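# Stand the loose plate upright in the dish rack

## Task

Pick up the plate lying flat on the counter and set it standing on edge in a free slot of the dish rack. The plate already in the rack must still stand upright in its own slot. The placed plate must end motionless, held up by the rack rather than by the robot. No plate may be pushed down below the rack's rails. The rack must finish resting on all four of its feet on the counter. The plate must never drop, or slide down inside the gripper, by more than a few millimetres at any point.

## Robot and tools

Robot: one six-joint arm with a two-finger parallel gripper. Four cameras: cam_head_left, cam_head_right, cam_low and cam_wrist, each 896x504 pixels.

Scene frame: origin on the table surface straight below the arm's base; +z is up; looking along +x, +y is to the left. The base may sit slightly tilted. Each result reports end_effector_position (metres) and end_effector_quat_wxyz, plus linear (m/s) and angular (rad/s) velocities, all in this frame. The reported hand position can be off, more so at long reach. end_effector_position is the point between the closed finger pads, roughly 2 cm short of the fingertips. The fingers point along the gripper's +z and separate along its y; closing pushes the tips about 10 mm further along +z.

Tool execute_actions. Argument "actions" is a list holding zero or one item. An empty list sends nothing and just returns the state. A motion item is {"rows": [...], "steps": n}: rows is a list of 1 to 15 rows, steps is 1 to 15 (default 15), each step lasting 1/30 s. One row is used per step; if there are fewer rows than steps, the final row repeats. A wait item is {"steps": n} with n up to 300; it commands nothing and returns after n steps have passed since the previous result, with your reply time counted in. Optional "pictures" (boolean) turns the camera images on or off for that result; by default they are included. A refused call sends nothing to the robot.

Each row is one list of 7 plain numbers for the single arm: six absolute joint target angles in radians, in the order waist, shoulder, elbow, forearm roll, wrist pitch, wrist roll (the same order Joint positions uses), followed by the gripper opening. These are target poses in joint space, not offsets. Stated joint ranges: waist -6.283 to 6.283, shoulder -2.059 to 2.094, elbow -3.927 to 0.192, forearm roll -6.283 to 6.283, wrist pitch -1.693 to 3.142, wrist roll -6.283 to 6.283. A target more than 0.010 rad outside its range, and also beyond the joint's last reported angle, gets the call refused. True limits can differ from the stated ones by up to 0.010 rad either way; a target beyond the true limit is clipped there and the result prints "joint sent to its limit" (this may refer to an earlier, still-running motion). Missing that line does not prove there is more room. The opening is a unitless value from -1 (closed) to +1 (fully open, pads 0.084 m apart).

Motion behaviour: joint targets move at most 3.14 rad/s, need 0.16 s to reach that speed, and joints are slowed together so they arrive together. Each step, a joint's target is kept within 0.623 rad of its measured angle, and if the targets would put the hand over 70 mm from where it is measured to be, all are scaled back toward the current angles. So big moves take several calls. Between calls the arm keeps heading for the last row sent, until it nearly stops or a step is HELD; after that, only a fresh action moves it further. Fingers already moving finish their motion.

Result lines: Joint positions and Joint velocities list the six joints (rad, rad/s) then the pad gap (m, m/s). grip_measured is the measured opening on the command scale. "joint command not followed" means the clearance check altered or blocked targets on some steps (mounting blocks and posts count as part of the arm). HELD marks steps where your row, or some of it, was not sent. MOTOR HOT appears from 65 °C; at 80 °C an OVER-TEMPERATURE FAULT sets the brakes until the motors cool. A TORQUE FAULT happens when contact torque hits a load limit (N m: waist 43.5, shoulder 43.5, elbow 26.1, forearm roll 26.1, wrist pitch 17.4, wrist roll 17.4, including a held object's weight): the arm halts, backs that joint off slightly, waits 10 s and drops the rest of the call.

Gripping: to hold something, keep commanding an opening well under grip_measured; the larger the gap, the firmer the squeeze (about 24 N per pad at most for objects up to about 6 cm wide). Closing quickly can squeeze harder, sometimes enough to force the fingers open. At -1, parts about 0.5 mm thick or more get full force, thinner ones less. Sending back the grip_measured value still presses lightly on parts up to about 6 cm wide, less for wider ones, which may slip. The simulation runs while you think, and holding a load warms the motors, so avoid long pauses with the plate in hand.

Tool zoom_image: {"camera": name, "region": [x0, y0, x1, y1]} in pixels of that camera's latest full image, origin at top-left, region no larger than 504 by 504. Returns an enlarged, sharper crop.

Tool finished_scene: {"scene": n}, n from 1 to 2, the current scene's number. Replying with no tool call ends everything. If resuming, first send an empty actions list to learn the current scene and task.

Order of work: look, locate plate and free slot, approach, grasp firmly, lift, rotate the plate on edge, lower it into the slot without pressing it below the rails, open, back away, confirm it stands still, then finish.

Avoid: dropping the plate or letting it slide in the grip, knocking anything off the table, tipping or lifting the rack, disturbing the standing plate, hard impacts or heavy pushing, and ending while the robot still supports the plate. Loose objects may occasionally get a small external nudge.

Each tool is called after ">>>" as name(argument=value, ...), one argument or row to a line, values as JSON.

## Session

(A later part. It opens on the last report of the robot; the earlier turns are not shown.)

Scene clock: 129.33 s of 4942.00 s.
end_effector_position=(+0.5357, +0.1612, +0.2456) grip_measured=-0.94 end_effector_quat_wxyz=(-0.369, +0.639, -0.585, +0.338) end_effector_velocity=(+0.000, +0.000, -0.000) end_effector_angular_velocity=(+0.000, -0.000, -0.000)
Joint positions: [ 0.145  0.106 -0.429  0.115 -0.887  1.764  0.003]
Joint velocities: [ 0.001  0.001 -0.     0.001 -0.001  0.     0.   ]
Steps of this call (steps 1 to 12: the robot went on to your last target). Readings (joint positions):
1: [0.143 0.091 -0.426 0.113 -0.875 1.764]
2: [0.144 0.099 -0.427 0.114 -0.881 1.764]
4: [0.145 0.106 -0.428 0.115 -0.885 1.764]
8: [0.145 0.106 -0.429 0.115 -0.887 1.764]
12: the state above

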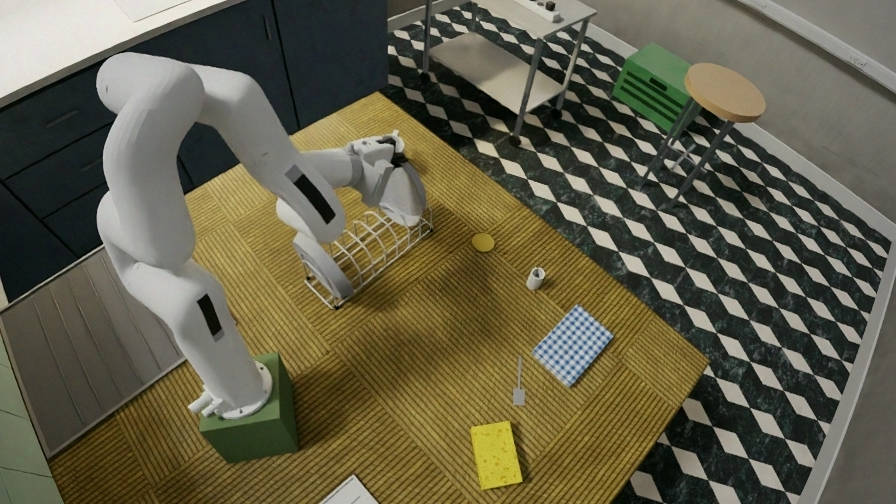

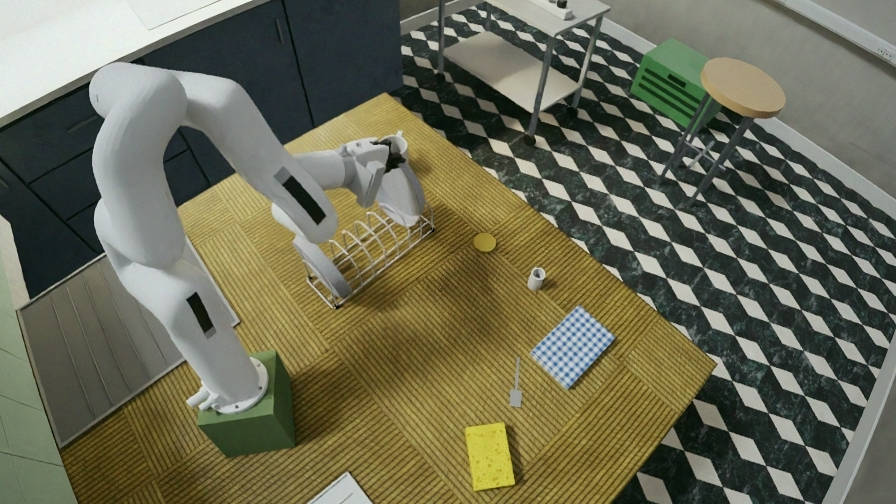

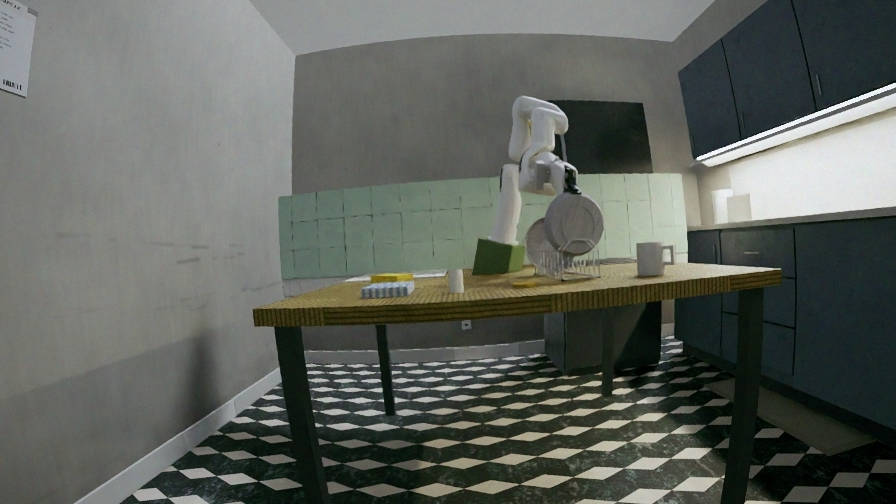

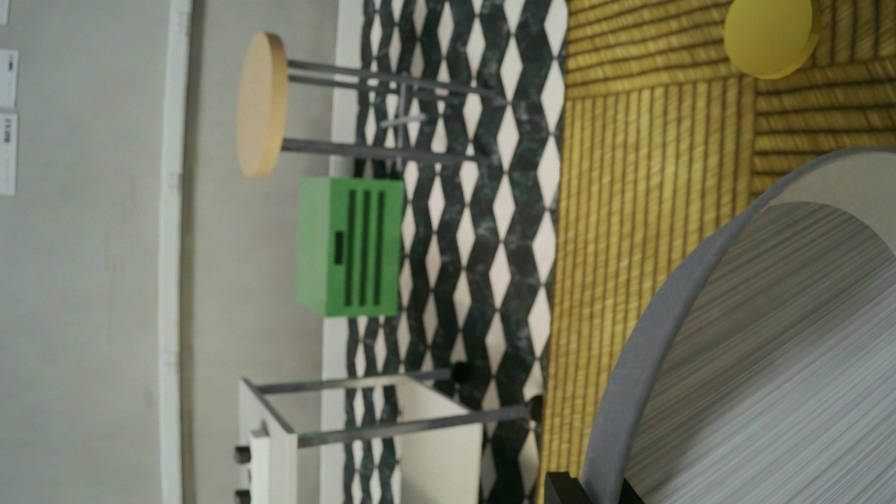

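>>> execute_actions(
  actions=[
    {"rows":[[0.146,0.116,-0.4315,0.116,-0.8945,1.765,-1],[0.148,0.126,-0.434,0.117,-0.902,1.765,-1],[0.149,0.136,-0.4365,0.118,-0.9095,1.766,-1],[0.151,0.146,-0.439,0.119,-0.917,1.767,-1],[0.152,0.156,-0.4415,0.12,-0.9245,1.768,-1],[0.153,0.166,-0.444,0.121,-0.932,1.768,-1],[0.155,0.176,-0.447,0.122,-0.939,1.769,-1],[0.156,0.186,-0.45,0.122,-0.9465,1.77,-1],[0.157,0.196,-0.453,0.123,-0.954,1.771,-1],[0.159,0.206,-0.456,0.124,-0.961,1.771,-1],[0.16,0.216,-0.459,0.125,-0.968,1.772,-1],[0.161,0.226,-0.462,0.126,-0.975,1.773,-1],[0.163,0.236,-0.465,0.126,-0.9825,1.774,-1],[0.164,0.246,-0.468,0.127,-0.99,1.774,-1],[0.165,0.256,-0.471,0.128,-0.997,1.775,-1]]},
  ],
  pictures=false,
)

>>> execute_actions(
  actions=[
    {"steps":12},
  ],
)

>>> zoom_image(
  camera="cam_head_right",
  region=[270,130,450,310],
)

>>> zoom_image(
  camera="cam_low",
  region=[520,190,620,290],
)

Scene clock: 133.67 s of 4942.00 s.
end_effector_position=(+0.5375, +0.1618, +0.2193) grip_measured=-0.93 end_effector_quat_wxyz=(-0.372, +0.637, -0.584, +0.339) end_effector_velocity=(-0.009, -0.001, -0.083) end_effector_angular_velocity=(-0.014, +0.033, +0.010)
Joint positions: [ 0.161  0.229 -0.465  0.127 -0.983  1.773  0.003]
Joint velocities: [ 0.043  0.31  -0.07   0.016 -0.206  0.017 -0.002]
Steps of this call (steps 1 to 30: the robot went on to your last target; steps 31 to 115: nothing new was sent; steps 116 to 130: all 15 steps of this action). Readings (joint positions):
116: [0.145 0.106 -0.429 0.115 -0.887 1.764]
117: [0.145 0.108 -0.430 0.115 -0.890 1.764]
119: [0.147 0.122 -0.434 0.117 -0.900 1.765]
123: [0.153 0.162 -0.443 0.120 -0.929 1.768]
130: the state above

Scene clock: 134.07 s of 4942.00 s.
end_effector_position=(+0.5363, +0.1615, +0.2112) grip_measured=-0.93 end_effector_quat_wxyz=(-0.369, +0.639, -0.585, +0.338) end_effector_velocity=(+0.001, +0.000, +0.000) end_effector_angular_velocity=(-0.000, -0.002, +0.000)
Joint positions: [ 0.165  0.256 -0.471  0.128 -0.997  1.775  0.003]
Joint velocities: [-0.     0.001 -0.002 -0.    -0.001 -0.001  0.   ]
Steps of this call (steps 1 to 12: the robot went on to your last target). Readings (joint positions):
1: [0.163 0.240 -0.467 0.127 -0.989 1.774]
2: [0.164 0.249 -0.469 0.128 -0.993 1.775]
4: [0.165 0.255 -0.469 0.128 -0.996 1.775]
8: [0.165 0.256 -0.470 0.128 -0.997 1.775]
12: the state above

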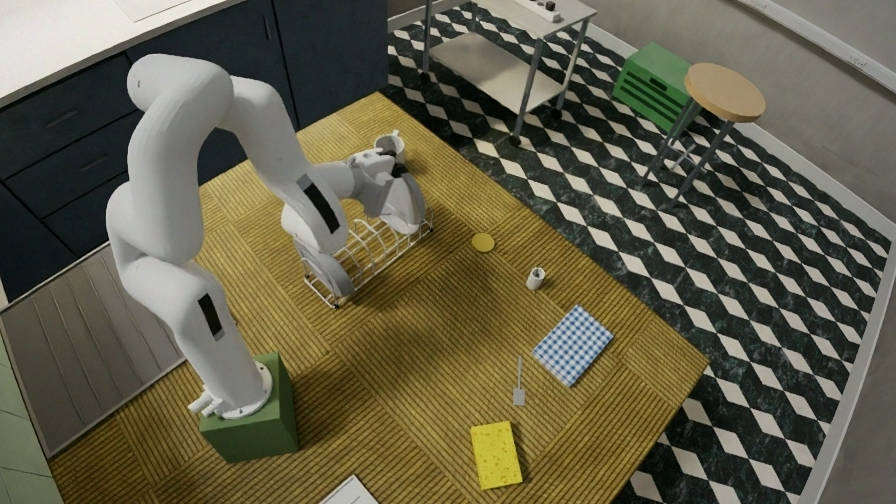

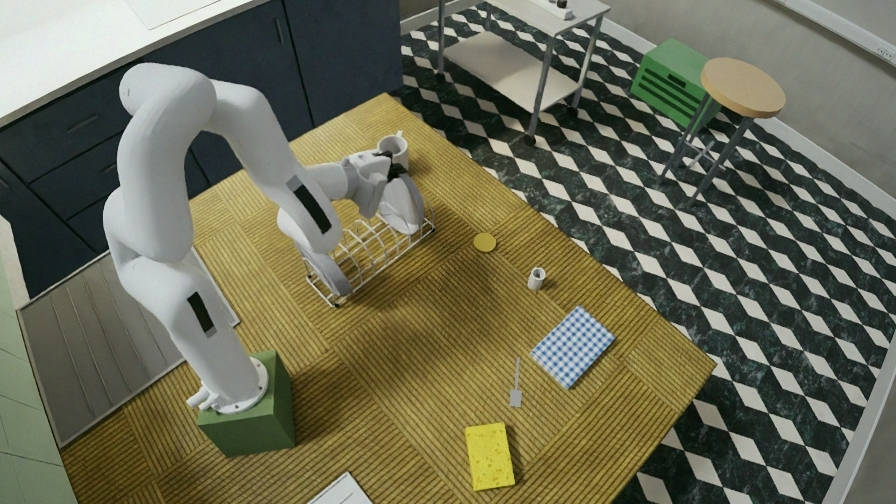

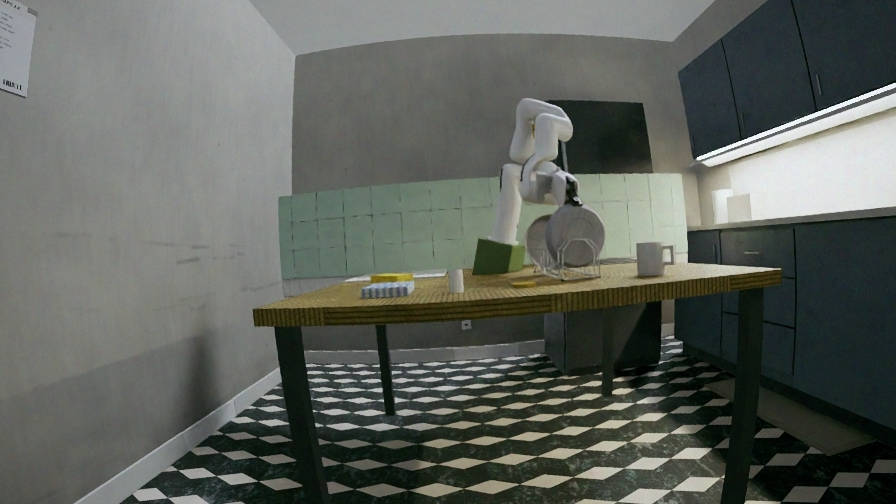

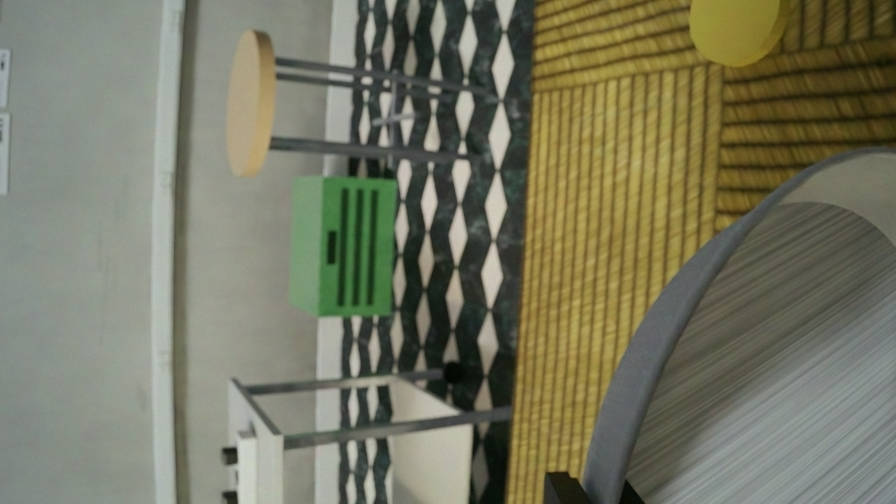

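Region (270, 130, 450, 310) of cam_head_right's 896x504 image, scaled by 2.800, with more detail than that image has.

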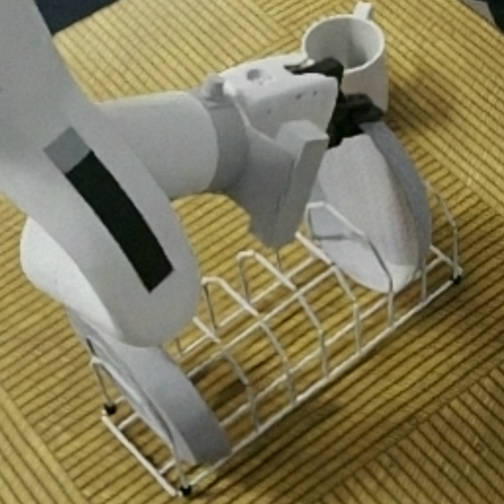

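Region (520, 190, 620, 290) of cam_low's 896x504 image, scaled by 5.040, with more detail than that image has.

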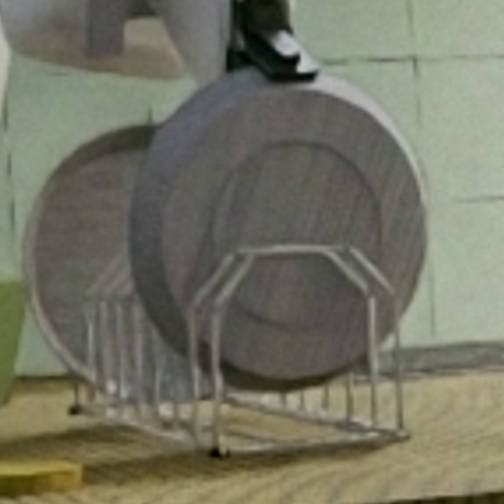

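>>> execute_actions(
  actions=[
    {"rows":[[0.166,0.254,-0.4665,0.129,-1.0,1.775,-1],[0.167,0.2525,-0.462,0.13,-1.002,1.775,-1],[0.168,0.251,-0.4576,0.131,-1.005,1.774,-1],[0.1685,0.256,-0.459,0.131,-1.0085,1.774,-1],[0.169,0.261,-0.4606,0.132,-1.012,1.775,-1],[0.17,0.266,-0.462,0.132,-1.015,1.775,-1],[0.17,0.271,-0.4637,0.132,-1.019,1.775,-1],[0.171,0.276,-0.465,0.133,-1.022,1.776,-1],[0.1715,0.281,-0.4667,0.133,-1.0255,1.776,-1],[0.172,0.287,-0.468,0.133,-1.029,1.776,-1],[0.173,0.292,-0.47,0.134,-1.032,1.777,-1],[0.173,0.297,-0.4714,0.134,-1.036,1.777,-1],[0.174,0.302,-0.473,0.134,-1.039,1.777,-1],[0.1745,0.307,-0.4745,0.135,-1.0425,1.778,-1],[0.175,0.312,-0.476,0.135,-1.046,1.778,-1]]},
  ],
  pictures=false,
)

>>> execute_actions(
  actions=[
    {"steps":12},
  ],
)

>>> zoom_image(
  camera="cam_head_right",
  region=[330,140,450,260],
)

>>> zoom_image(
  camera="cam_low",
  region=[520,190,620,290],
)

Scene clock: 140.30 s of 4942.00 s.
end_effector_position=(+0.5320, +0.1607, +0.1996) grip_measured=-0.94 end_effector_quat_wxyz=(-0.369, +0.639, -0.584, +0.338) end_effector_velocity=(-0.003, -0.002, -0.039) end_effector_angular_velocity=(-0.002, +0.012, -0.003)
Joint positions: [ 0.174  0.3   -0.473  0.134 -1.038  1.777  0.003]
Joint velocities: [ 0.019  0.153 -0.046  0.013 -0.094  0.013 -0.   ]
Steps of this call (steps 1 to 30: the robot went on to your last target; steps 31 to 120: nothing new was sent; then 1.73 s passed at rest; steps 121 to 135: all 15 steps of this action). Readings (joint positions):
121: [0.165 0.256 -0.471 0.128 -0.997 1.775]
122: [0.165 0.256 -0.470 0.128 -0.998 1.775]
124: [0.167 0.253 -0.463 0.129 -1.001 1.775]
128: [0.169 0.263 -0.463 0.132 -1.017 1.775]
135: the state above

Scene clock: 140.70 s of 4942.00 s.
end_effector_position=(+0.5316, +0.1605, +0.1965) grip_measured=-0.94 end_effector_quat_wxyz=(-0.368, +0.640, -0.584, +0.338) end_effector_velocity=(+0.001, +0.000, +0.001) end_effector_angular_velocity=(+0.000, -0.002, +0.001)
Joint positions: [ 0.175  0.312 -0.476  0.135 -1.046  1.778  0.003]
Joint velocities: [-0.     0.    -0.001 -0.    -0.001 -0.     0.   ]
Steps of this call (steps 1 to 12: the robot went on to your last target). Readings (joint positions):
1: [0.174 0.305 -0.474 0.135 -1.042 1.778]
2: [0.175 0.309 -0.475 0.135 -1.044 1.778]
4: [0.175 0.312 -0.475 0.135 -1.045 1.778]
8: [0.175 0.312 -0.476 0.135 -1.046 1.778]
12: the state above

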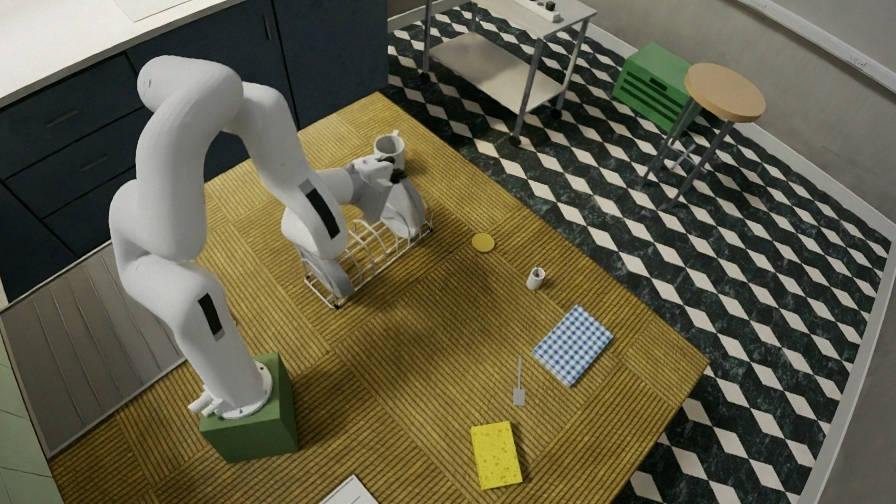

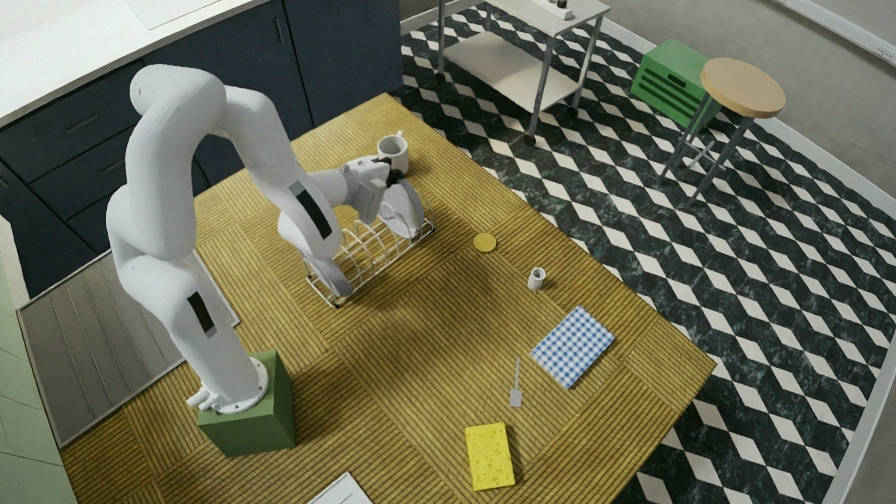

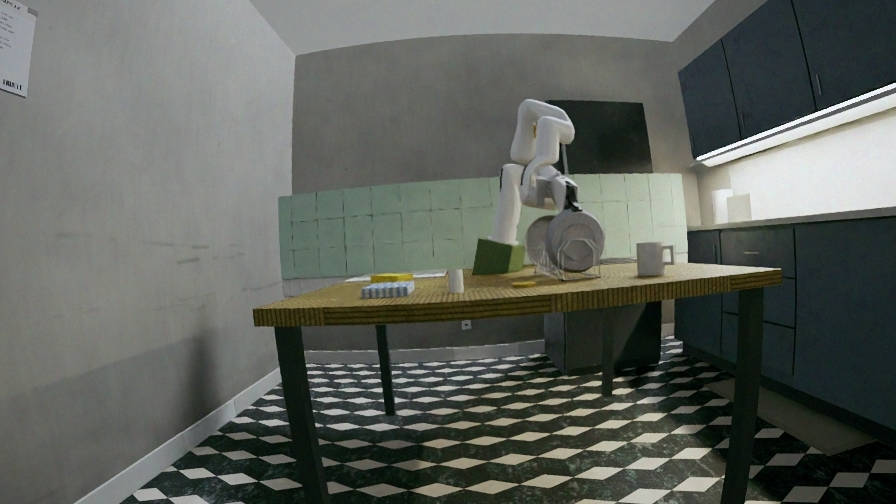

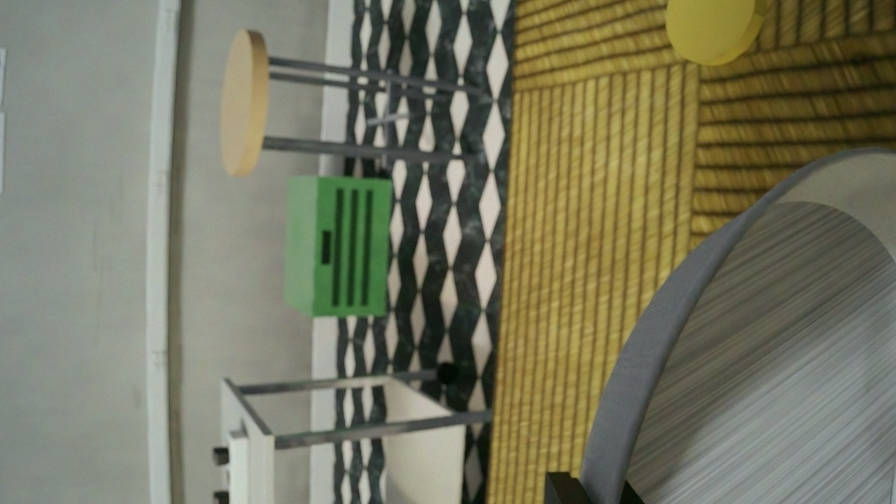

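Region (330, 140, 450, 260) of cam_head_right's 896x504 image, scaled by 4.200, with more detail than that image has.

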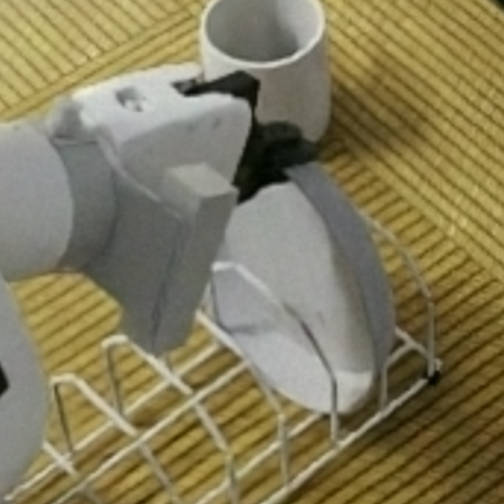

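Region (520, 190, 620, 290) of cam_low's 896x504 image, scaled by 5.040, with more detail than that image has.

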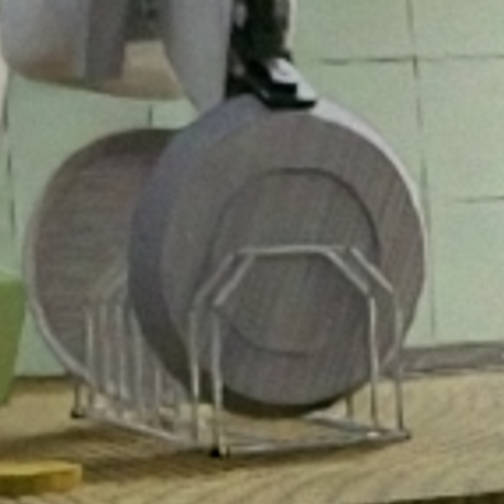

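>>> execute_actions(
  actions=[
    {"rows":[[0.1753,0.315,-0.477,0.135,-1.048,1.778,-1],[0.1756,0.318,-0.478,0.1353,-1.05,1.778,-1],[0.176,0.321,-0.479,0.1356,-1.052,1.779,-1],[0.1763,0.324,-0.48,0.136,-1.054,1.779,-1],[0.1766,0.327,-0.481,0.136,-1.056,1.779,-1],[0.177,0.33,-0.482,0.136,-1.058,1.779,-1],[0.1773,0.333,-0.483,0.1365,-1.06,1.78,-1],[0.1776,0.336,-0.484,0.137,-1.062,1.78,-1]]},
  ],
)

>>> zoom_image(
  camera="cam_low",
  region=[520,190,620,290],
)

Scene clock: 143.97 s of 4942.00 s.
end_effector_position=(+0.5331, +0.1608, +0.1942) grip_measured=-0.93 end_effector_quat_wxyz=(-0.372, +0.638, -0.583, +0.340) end_effector_velocity=(-0.001, +0.001, -0.002) end_effector_angular_velocity=(-0.001, +0.005, +0.002)
Joint positions: [ 0.177  0.333 -0.486  0.138 -1.066  1.78   0.003]
Joint velocities: [ 0.001  0.002 -0.    -0.001  0.004  0.    -0.   ]
Steps of this call (steps 1 to 30: the robot went on to your last target; steps 31 to 83: nothing new was sent; steps 84 to 98: all 15 steps of this action). Readings (joint positions):
84: [0.175 0.312 -0.476 0.135 -1.046 1.778]
85: [0.175 0.313 -0.476 0.135 -1.047 1.778]
87: [0.175 0.317 -0.478 0.136 -1.051 1.778]
91: [0.177 0.328 -0.483 0.136 -1.060 1.779]
98: the state above

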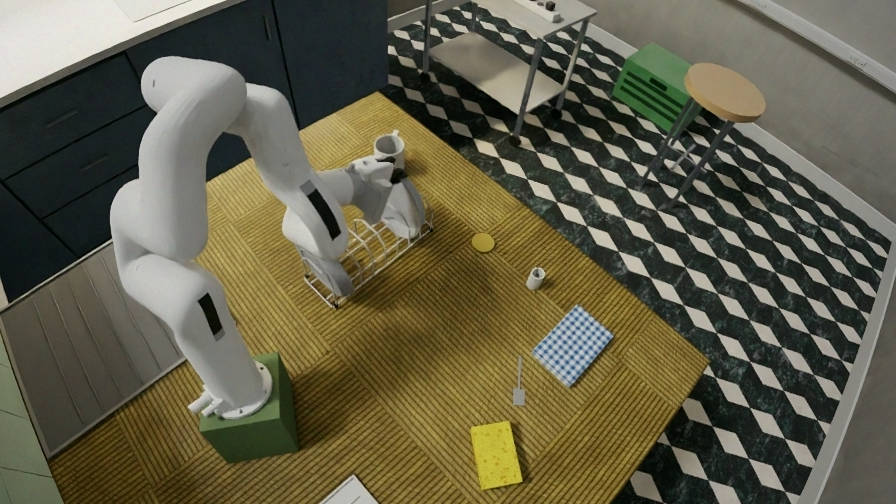

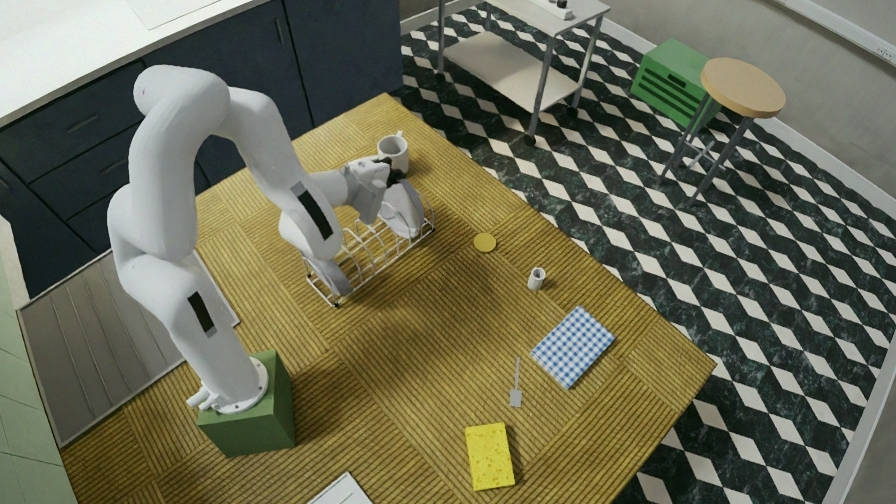

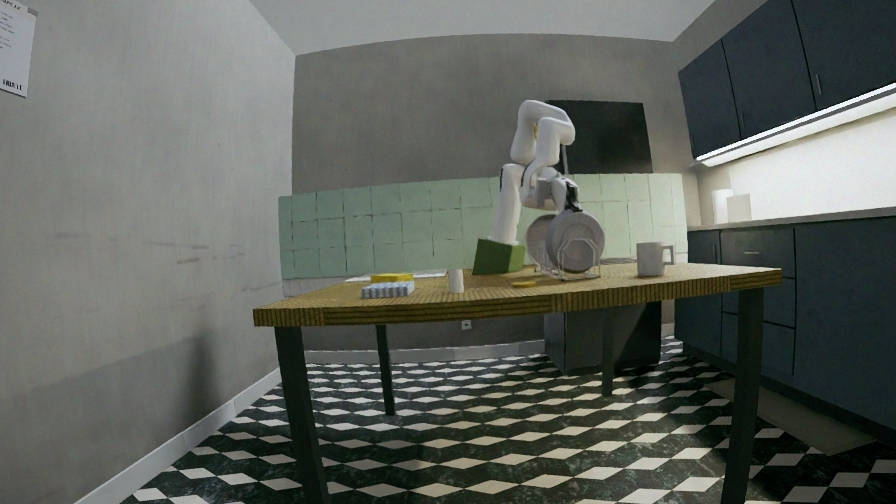

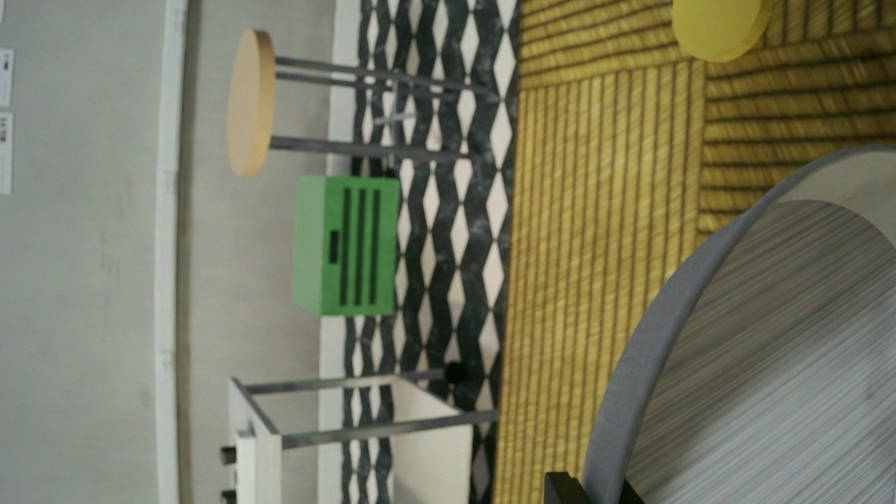

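Region (520, 190, 620, 290) of cam_low's 896x504 image, scaled by 5.040, with more detail than that image has.

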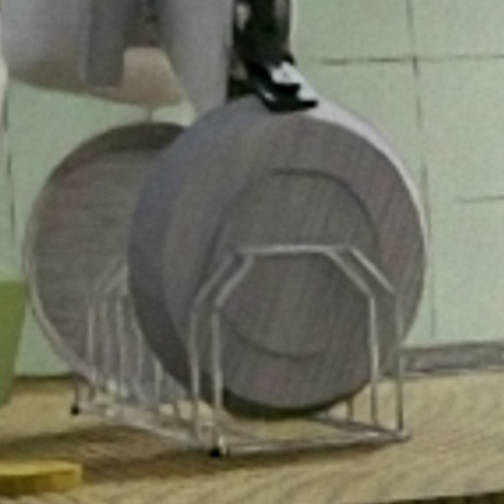

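>>> execute_actions(
  actions=[
    {"rows":[[0.177,0.326,-0.481,0.136,-1.056,1.779,-1],[0.176,0.318,-0.478,0.135,-1.05,1.778,-1],[0.1755,0.314,-0.477,0.135,-1.047,1.778,-1],[0.1725,0.315,-0.477,0.132,-1.048,1.779,-1],[0.1695,0.316,-0.4775,0.129,-1.048,1.779,-1],[0.167,0.317,-0.478,0.126,-1.049,1.78,-1],[0.164,0.318,-0.478,0.122,-1.05,1.78,-1],[0.161,0.319,-0.4785,0.119,-1.05,1.781,-1],[0.158,0.32,-0.479,0.116,-1.051,1.782,-1],[0.155,0.321,-0.479,0.113,-1.052,1.782,-1],[0.152,0.322,-0.4795,0.11,-1.052,1.783,-1],[0.15,0.323,-0.48,0.107,-1.053,1.784,-1],[0.147,0.324,-0.48,0.104,-1.054,1.785,-1]]},
  ],
  pictures=false,
)

>>> execute_actions(
  actions=[
    {"rows":[[0.147,0.324,-0.48,0.104,-1.054,1.785,-1],[0.147,0.324,-0.48,0.104,-1.054,1.785,-1],[0.147,0.327,-0.481,0.104,-1.056,1.785,-1],[0.1475,0.33,-0.482,0.104,-1.058,1.785,-1],[0.148,0.333,-0.483,0.105,-1.06,1.786,-1],[0.148,0.336,-0.484,0.105,-1.062,1.786,-1],[0.1485,0.339,-0.485,0.105,-1.064,1.786,-1]]},
  ],
)

>>> zoom_image(
  camera="cam_low",
  region=[520,190,620,290],
)

>>> zoom_image(
  camera="cam_head_right",
  region=[330,140,450,260],
)

Scene clock: 150.60 s of 4942.00 s.
end_effector_position=(+0.5333, +0.1541, +0.1942) grip_measured=-0.93 end_effector_quat_wxyz=(-0.368, +0.640, -0.584, +0.337) end_effector_velocity=(+0.003, -0.014, -0.001) end_effector_angular_velocity=(+0.003, -0.000, -0.011)
Joint positions: [ 0.149  0.325 -0.479  0.105 -1.053  1.785  0.003]
Joint velocities: [-0.046  0.014 -0.001 -0.04  -0.011  0.013  0.002]
Steps of this call (steps 1 to 15: the robot went on to your last target; steps 16 to 100: nothing new was sent; then 2.80 s passed at rest; steps 101 to 115: all 15 steps of this action). Readings (joint positions):
101: [0.178 0.336 -0.484 0.137 -1.071 1.780]
102: [0.177 0.334 -0.483 0.137 -1.069 1.780]
104: [0.177 0.324 -0.477 0.135 -1.057 1.779]
108: [0.169 0.319 -0.476 0.125 -1.049 1.780]
115: the state above

Scene clock: 151.10 s of 4942.00 s.
end_effector_position=(+0.5348, +0.1536, +0.1938) grip_measured=-0.92 end_effector_quat_wxyz=(-0.371, +0.638, -0.583, +0.339) end_effector_velocity=(-0.002, -0.000, -0.001) end_effector_angular_velocity=(-0.001, +0.000, +0.002)
Joint positions: [ 0.148  0.337 -0.486  0.105 -1.067  1.786  0.003]
Joint velocities: [ 0.     0.003  0.003 -0.002 -0.006 -0.    -0.   ]
Steps of this call (steps 1 to 15: all 15 steps of this action). Readings (joint positions):
1: [0.148 0.325 -0.479 0.104 -1.053 1.785]
2: [0.148 0.325 -0.479 0.104 -1.053 1.785]
4: [0.148 0.326 -0.480 0.104 -1.054 1.785]
8: [0.148 0.334 -0.485 0.105 -1.063 1.786]
15: the state above

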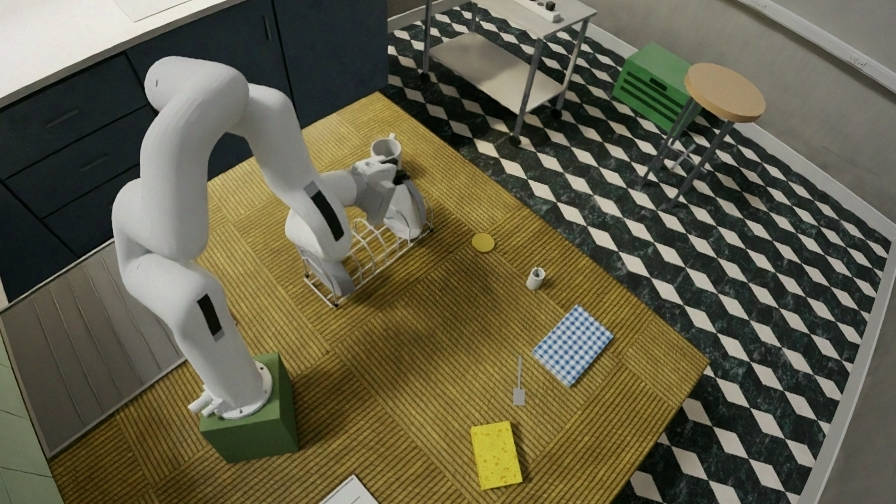

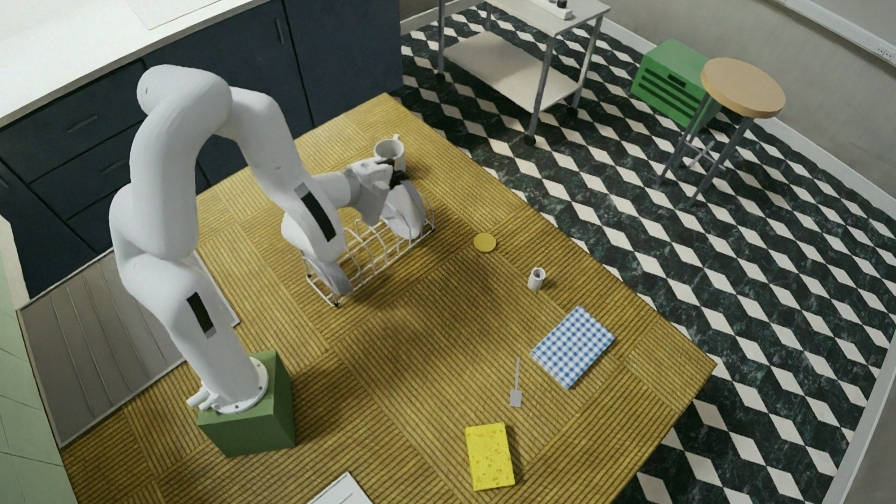

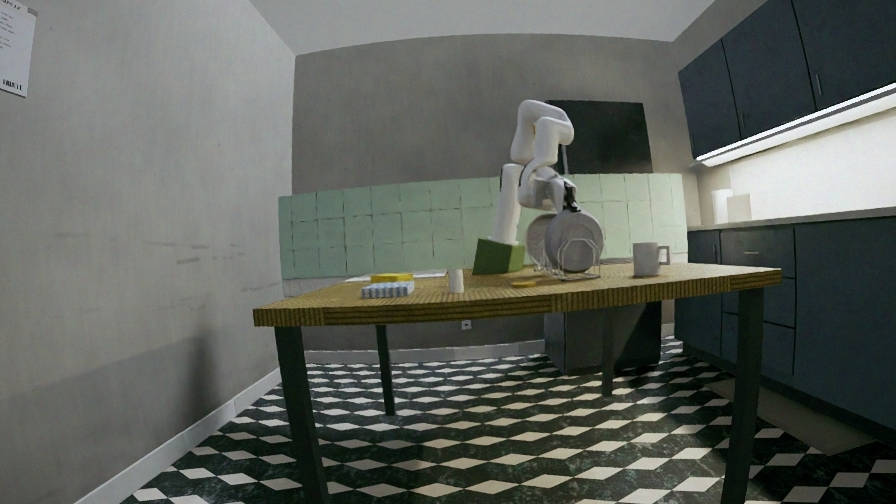

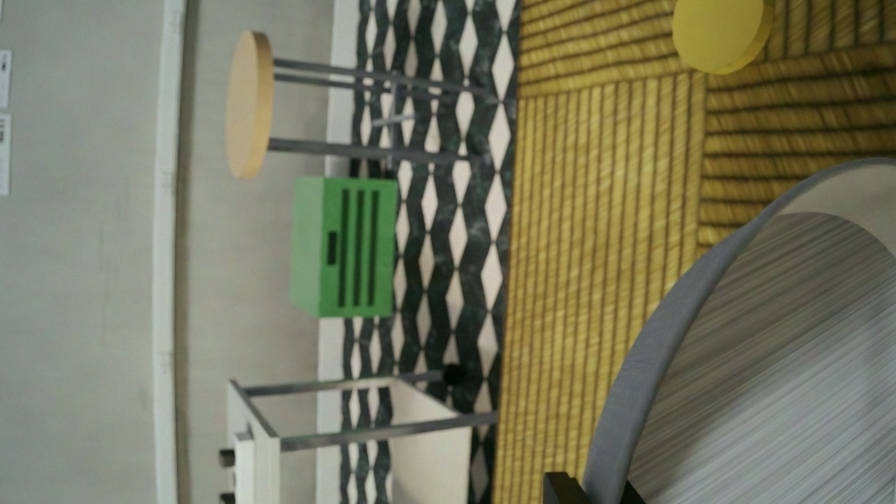

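Region (520, 190, 620, 290) of cam_low's 896x504 image, scaled by 5.040, with more detail than that image has.

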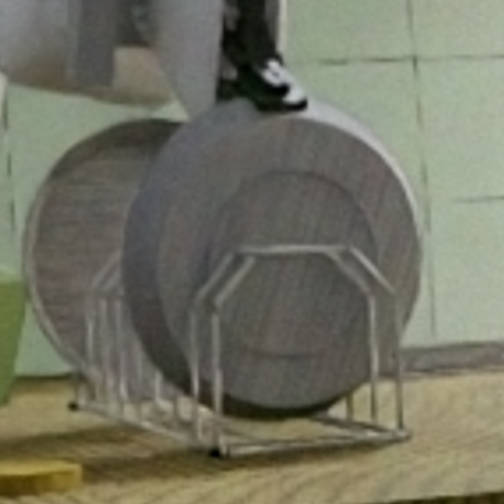

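Region (330, 140, 450, 260) of cam_head_right's 896x504 image, scaled by 4.200, with more detail than that image has.

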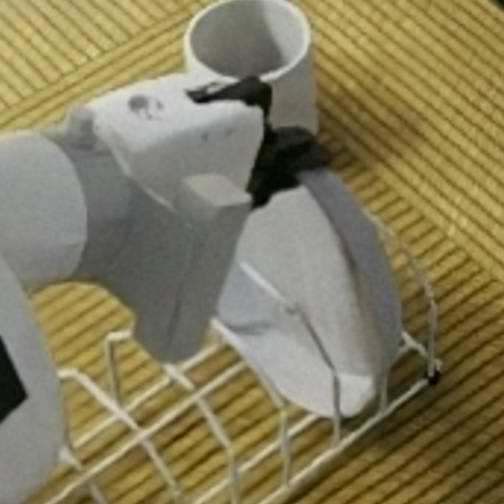

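>>> execute_actions(
  actions=[
    {"rows":[[0.148,0.334,-0.483,0.105,-1.06,1.786,-1],[0.148,0.33,-0.482,0.105,-1.058,1.785,-1],[0.148,0.327,-0.481,0.105,-1.056,1.785,-0.96],[0.148,0.327,-0.481,0.105,-1.056,1.785,-0.93],[0.148,0.327,-0.481,0.105,-1.056,1.785,-0.9],[0.148,0.327,-0.481,0.105,-1.056,1.785,-0.88],[0.148,0.327,-0.481,0.105,-1.056,1.785,-0.86],[0.148,0.327,-0.481,0.105,-1.056,1.785,-0.83],[0.148,0.327,-0.481,0.105,-1.056,1.785,-0.8],[0.148,0.327,-0.481,0.105,-1.056,1.785,-0.76],[0.148,0.327,-0.481,0.105,-1.056,1.785,-0.72],[0.148,0.327,-0.481,0.105,-1.056,1.785,-0.66],[0.148,0.327,-0.481,0.105,-1.056,1.785,-0.6],[0.148,0.327,-0.481,0.105,-1.056,1.785,-0.5],[0.148,0.327,-0.481,0.105,-1.056,1.785,-0.4]]},
  ],
  pictures=false,
)

>>> execute_actions(
  actions=[
    {"steps":15},
  ],
)

>>> zoom_image(
  camera="cam_head_right",
  region=[330,140,450,260],
)

Scene clock: 155.27 s of 4942.00 s.
end_effector_position=(+0.5331, +0.1527, +0.1924) grip_measured=-0.52 end_effector_quat_wxyz=(-0.366, +0.640, -0.585, +0.337) end_effector_velocity=(+0.007, +0.007, +0.016) end_effector_angular_velocity=(+0.013, -0.042, +0.010)
Joint positions: [ 0.148  0.33  -0.48   0.105 -1.053  1.785  0.021]
Joint velocities: [ 0.002 -0.017 -0.01  -0.    -0.018  0.002  0.129]
Steps of this call (steps 1 to 15: the robot went on to your last target; steps 16 to 100: nothing new was sent; then 0.33 s passed at rest; steps 101 to 115: all 15 steps of this action). Readings (joint positions):
101: [0.148 0.339 -0.485 0.105 -1.070 1.786]
102: [0.148 0.338 -0.484 0.105 -1.069 1.786]
104: [0.148 0.332 -0.481 0.105 -1.063 1.785]
108: [0.148 0.332 -0.478 0.105 -1.052 1.785]
115: the state above

Scene clock: 155.77 s of 4942.00 s.
end_effector_position=(+0.5340, +0.1536, +0.1946) grip_measured=-0.42 end_effector_quat_wxyz=(-0.369, +0.639, -0.584, +0.338) end_effector_velocity=(-0.000, +0.000, +0.000) end_effector_angular_velocity=(-0.000, -0.001, +0.001)
Joint positions: [ 0.148  0.327 -0.481  0.105 -1.056  1.785  0.026]
Joint velocities: [ 0.    -0.001  0.    -0.001 -0.001 -0.    -0.   ]
Steps of this call (steps 1 to 15: the robot went on to your last target). Readings (joint positions):
1: [0.148 0.329 -0.480 0.105 -1.054 1.785]
2: [0.148 0.329 -0.480 0.105 -1.054 1.785]
4: [0.148 0.328 -0.481 0.105 -1.055 1.785]
8: [0.148 0.327 -0.481 0.105 -1.056 1.785]
15: the state above
The arm was judged still, so your last target was given up. Only a new action makes it travel on or press farther. Fingers that are still opening or closing keep moving.

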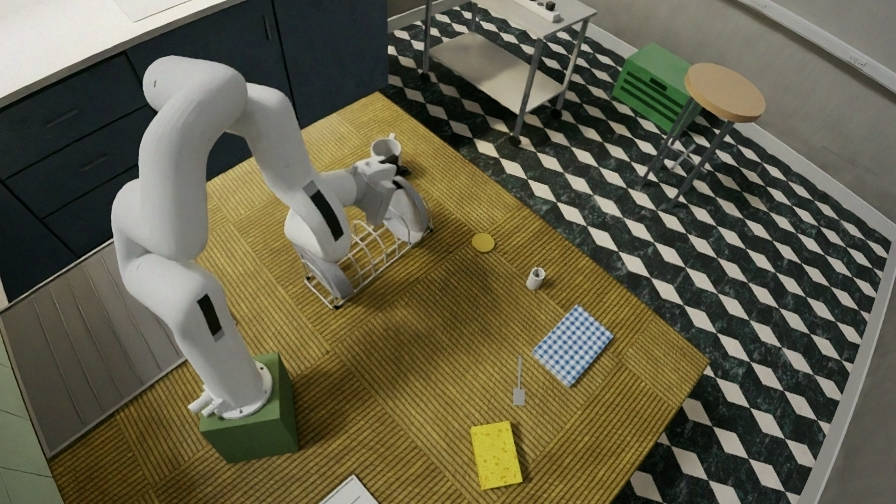

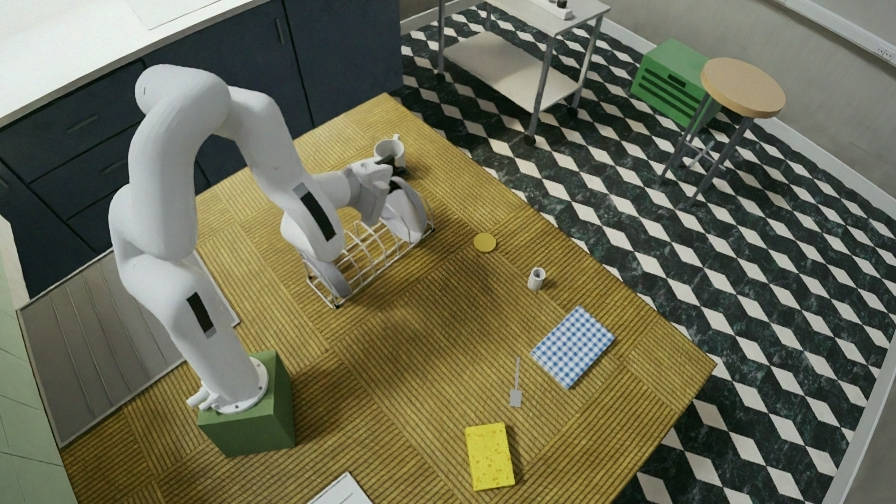

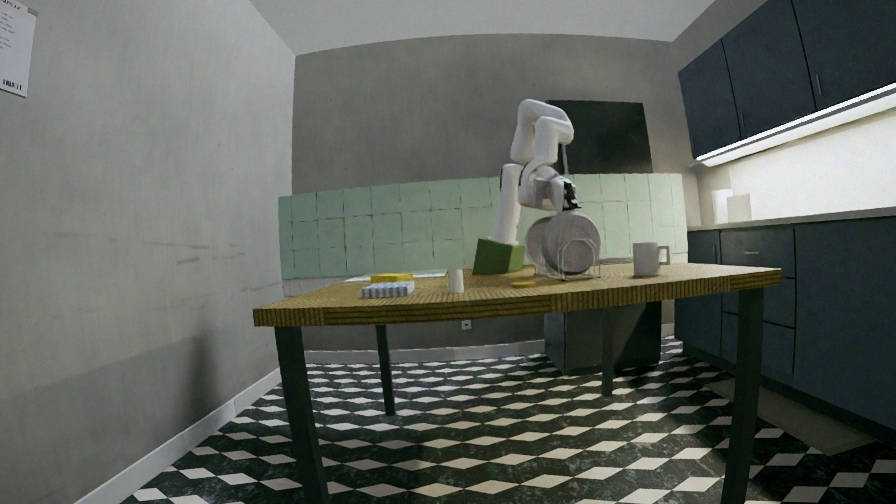

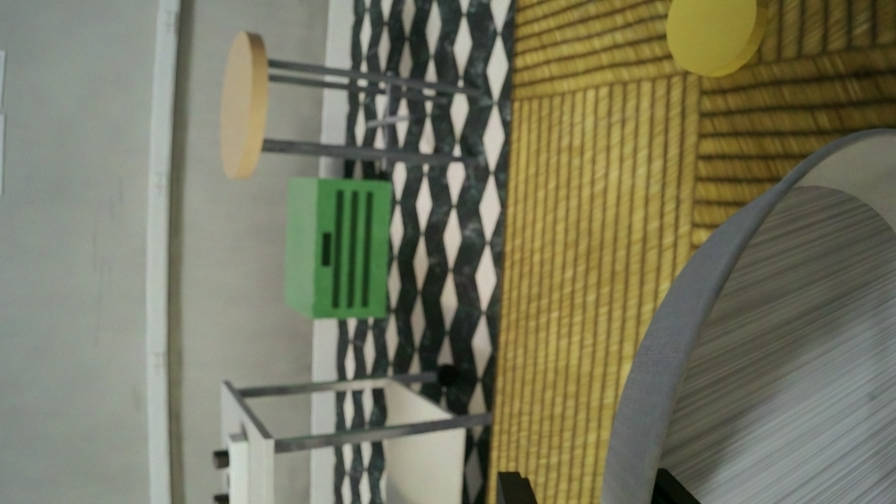

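Region (330, 140, 450, 260) of cam_head_right's 896x504 image, scaled by 4.200, with more detail than that image has.

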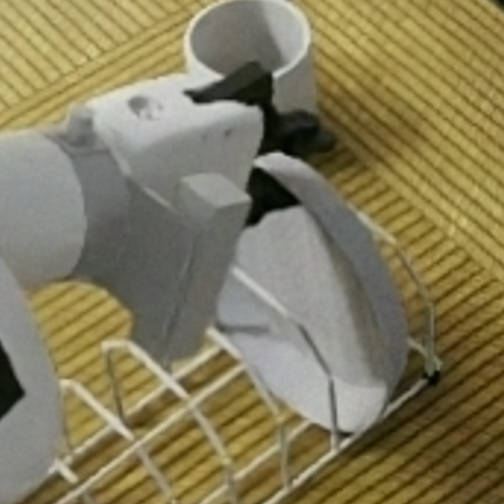

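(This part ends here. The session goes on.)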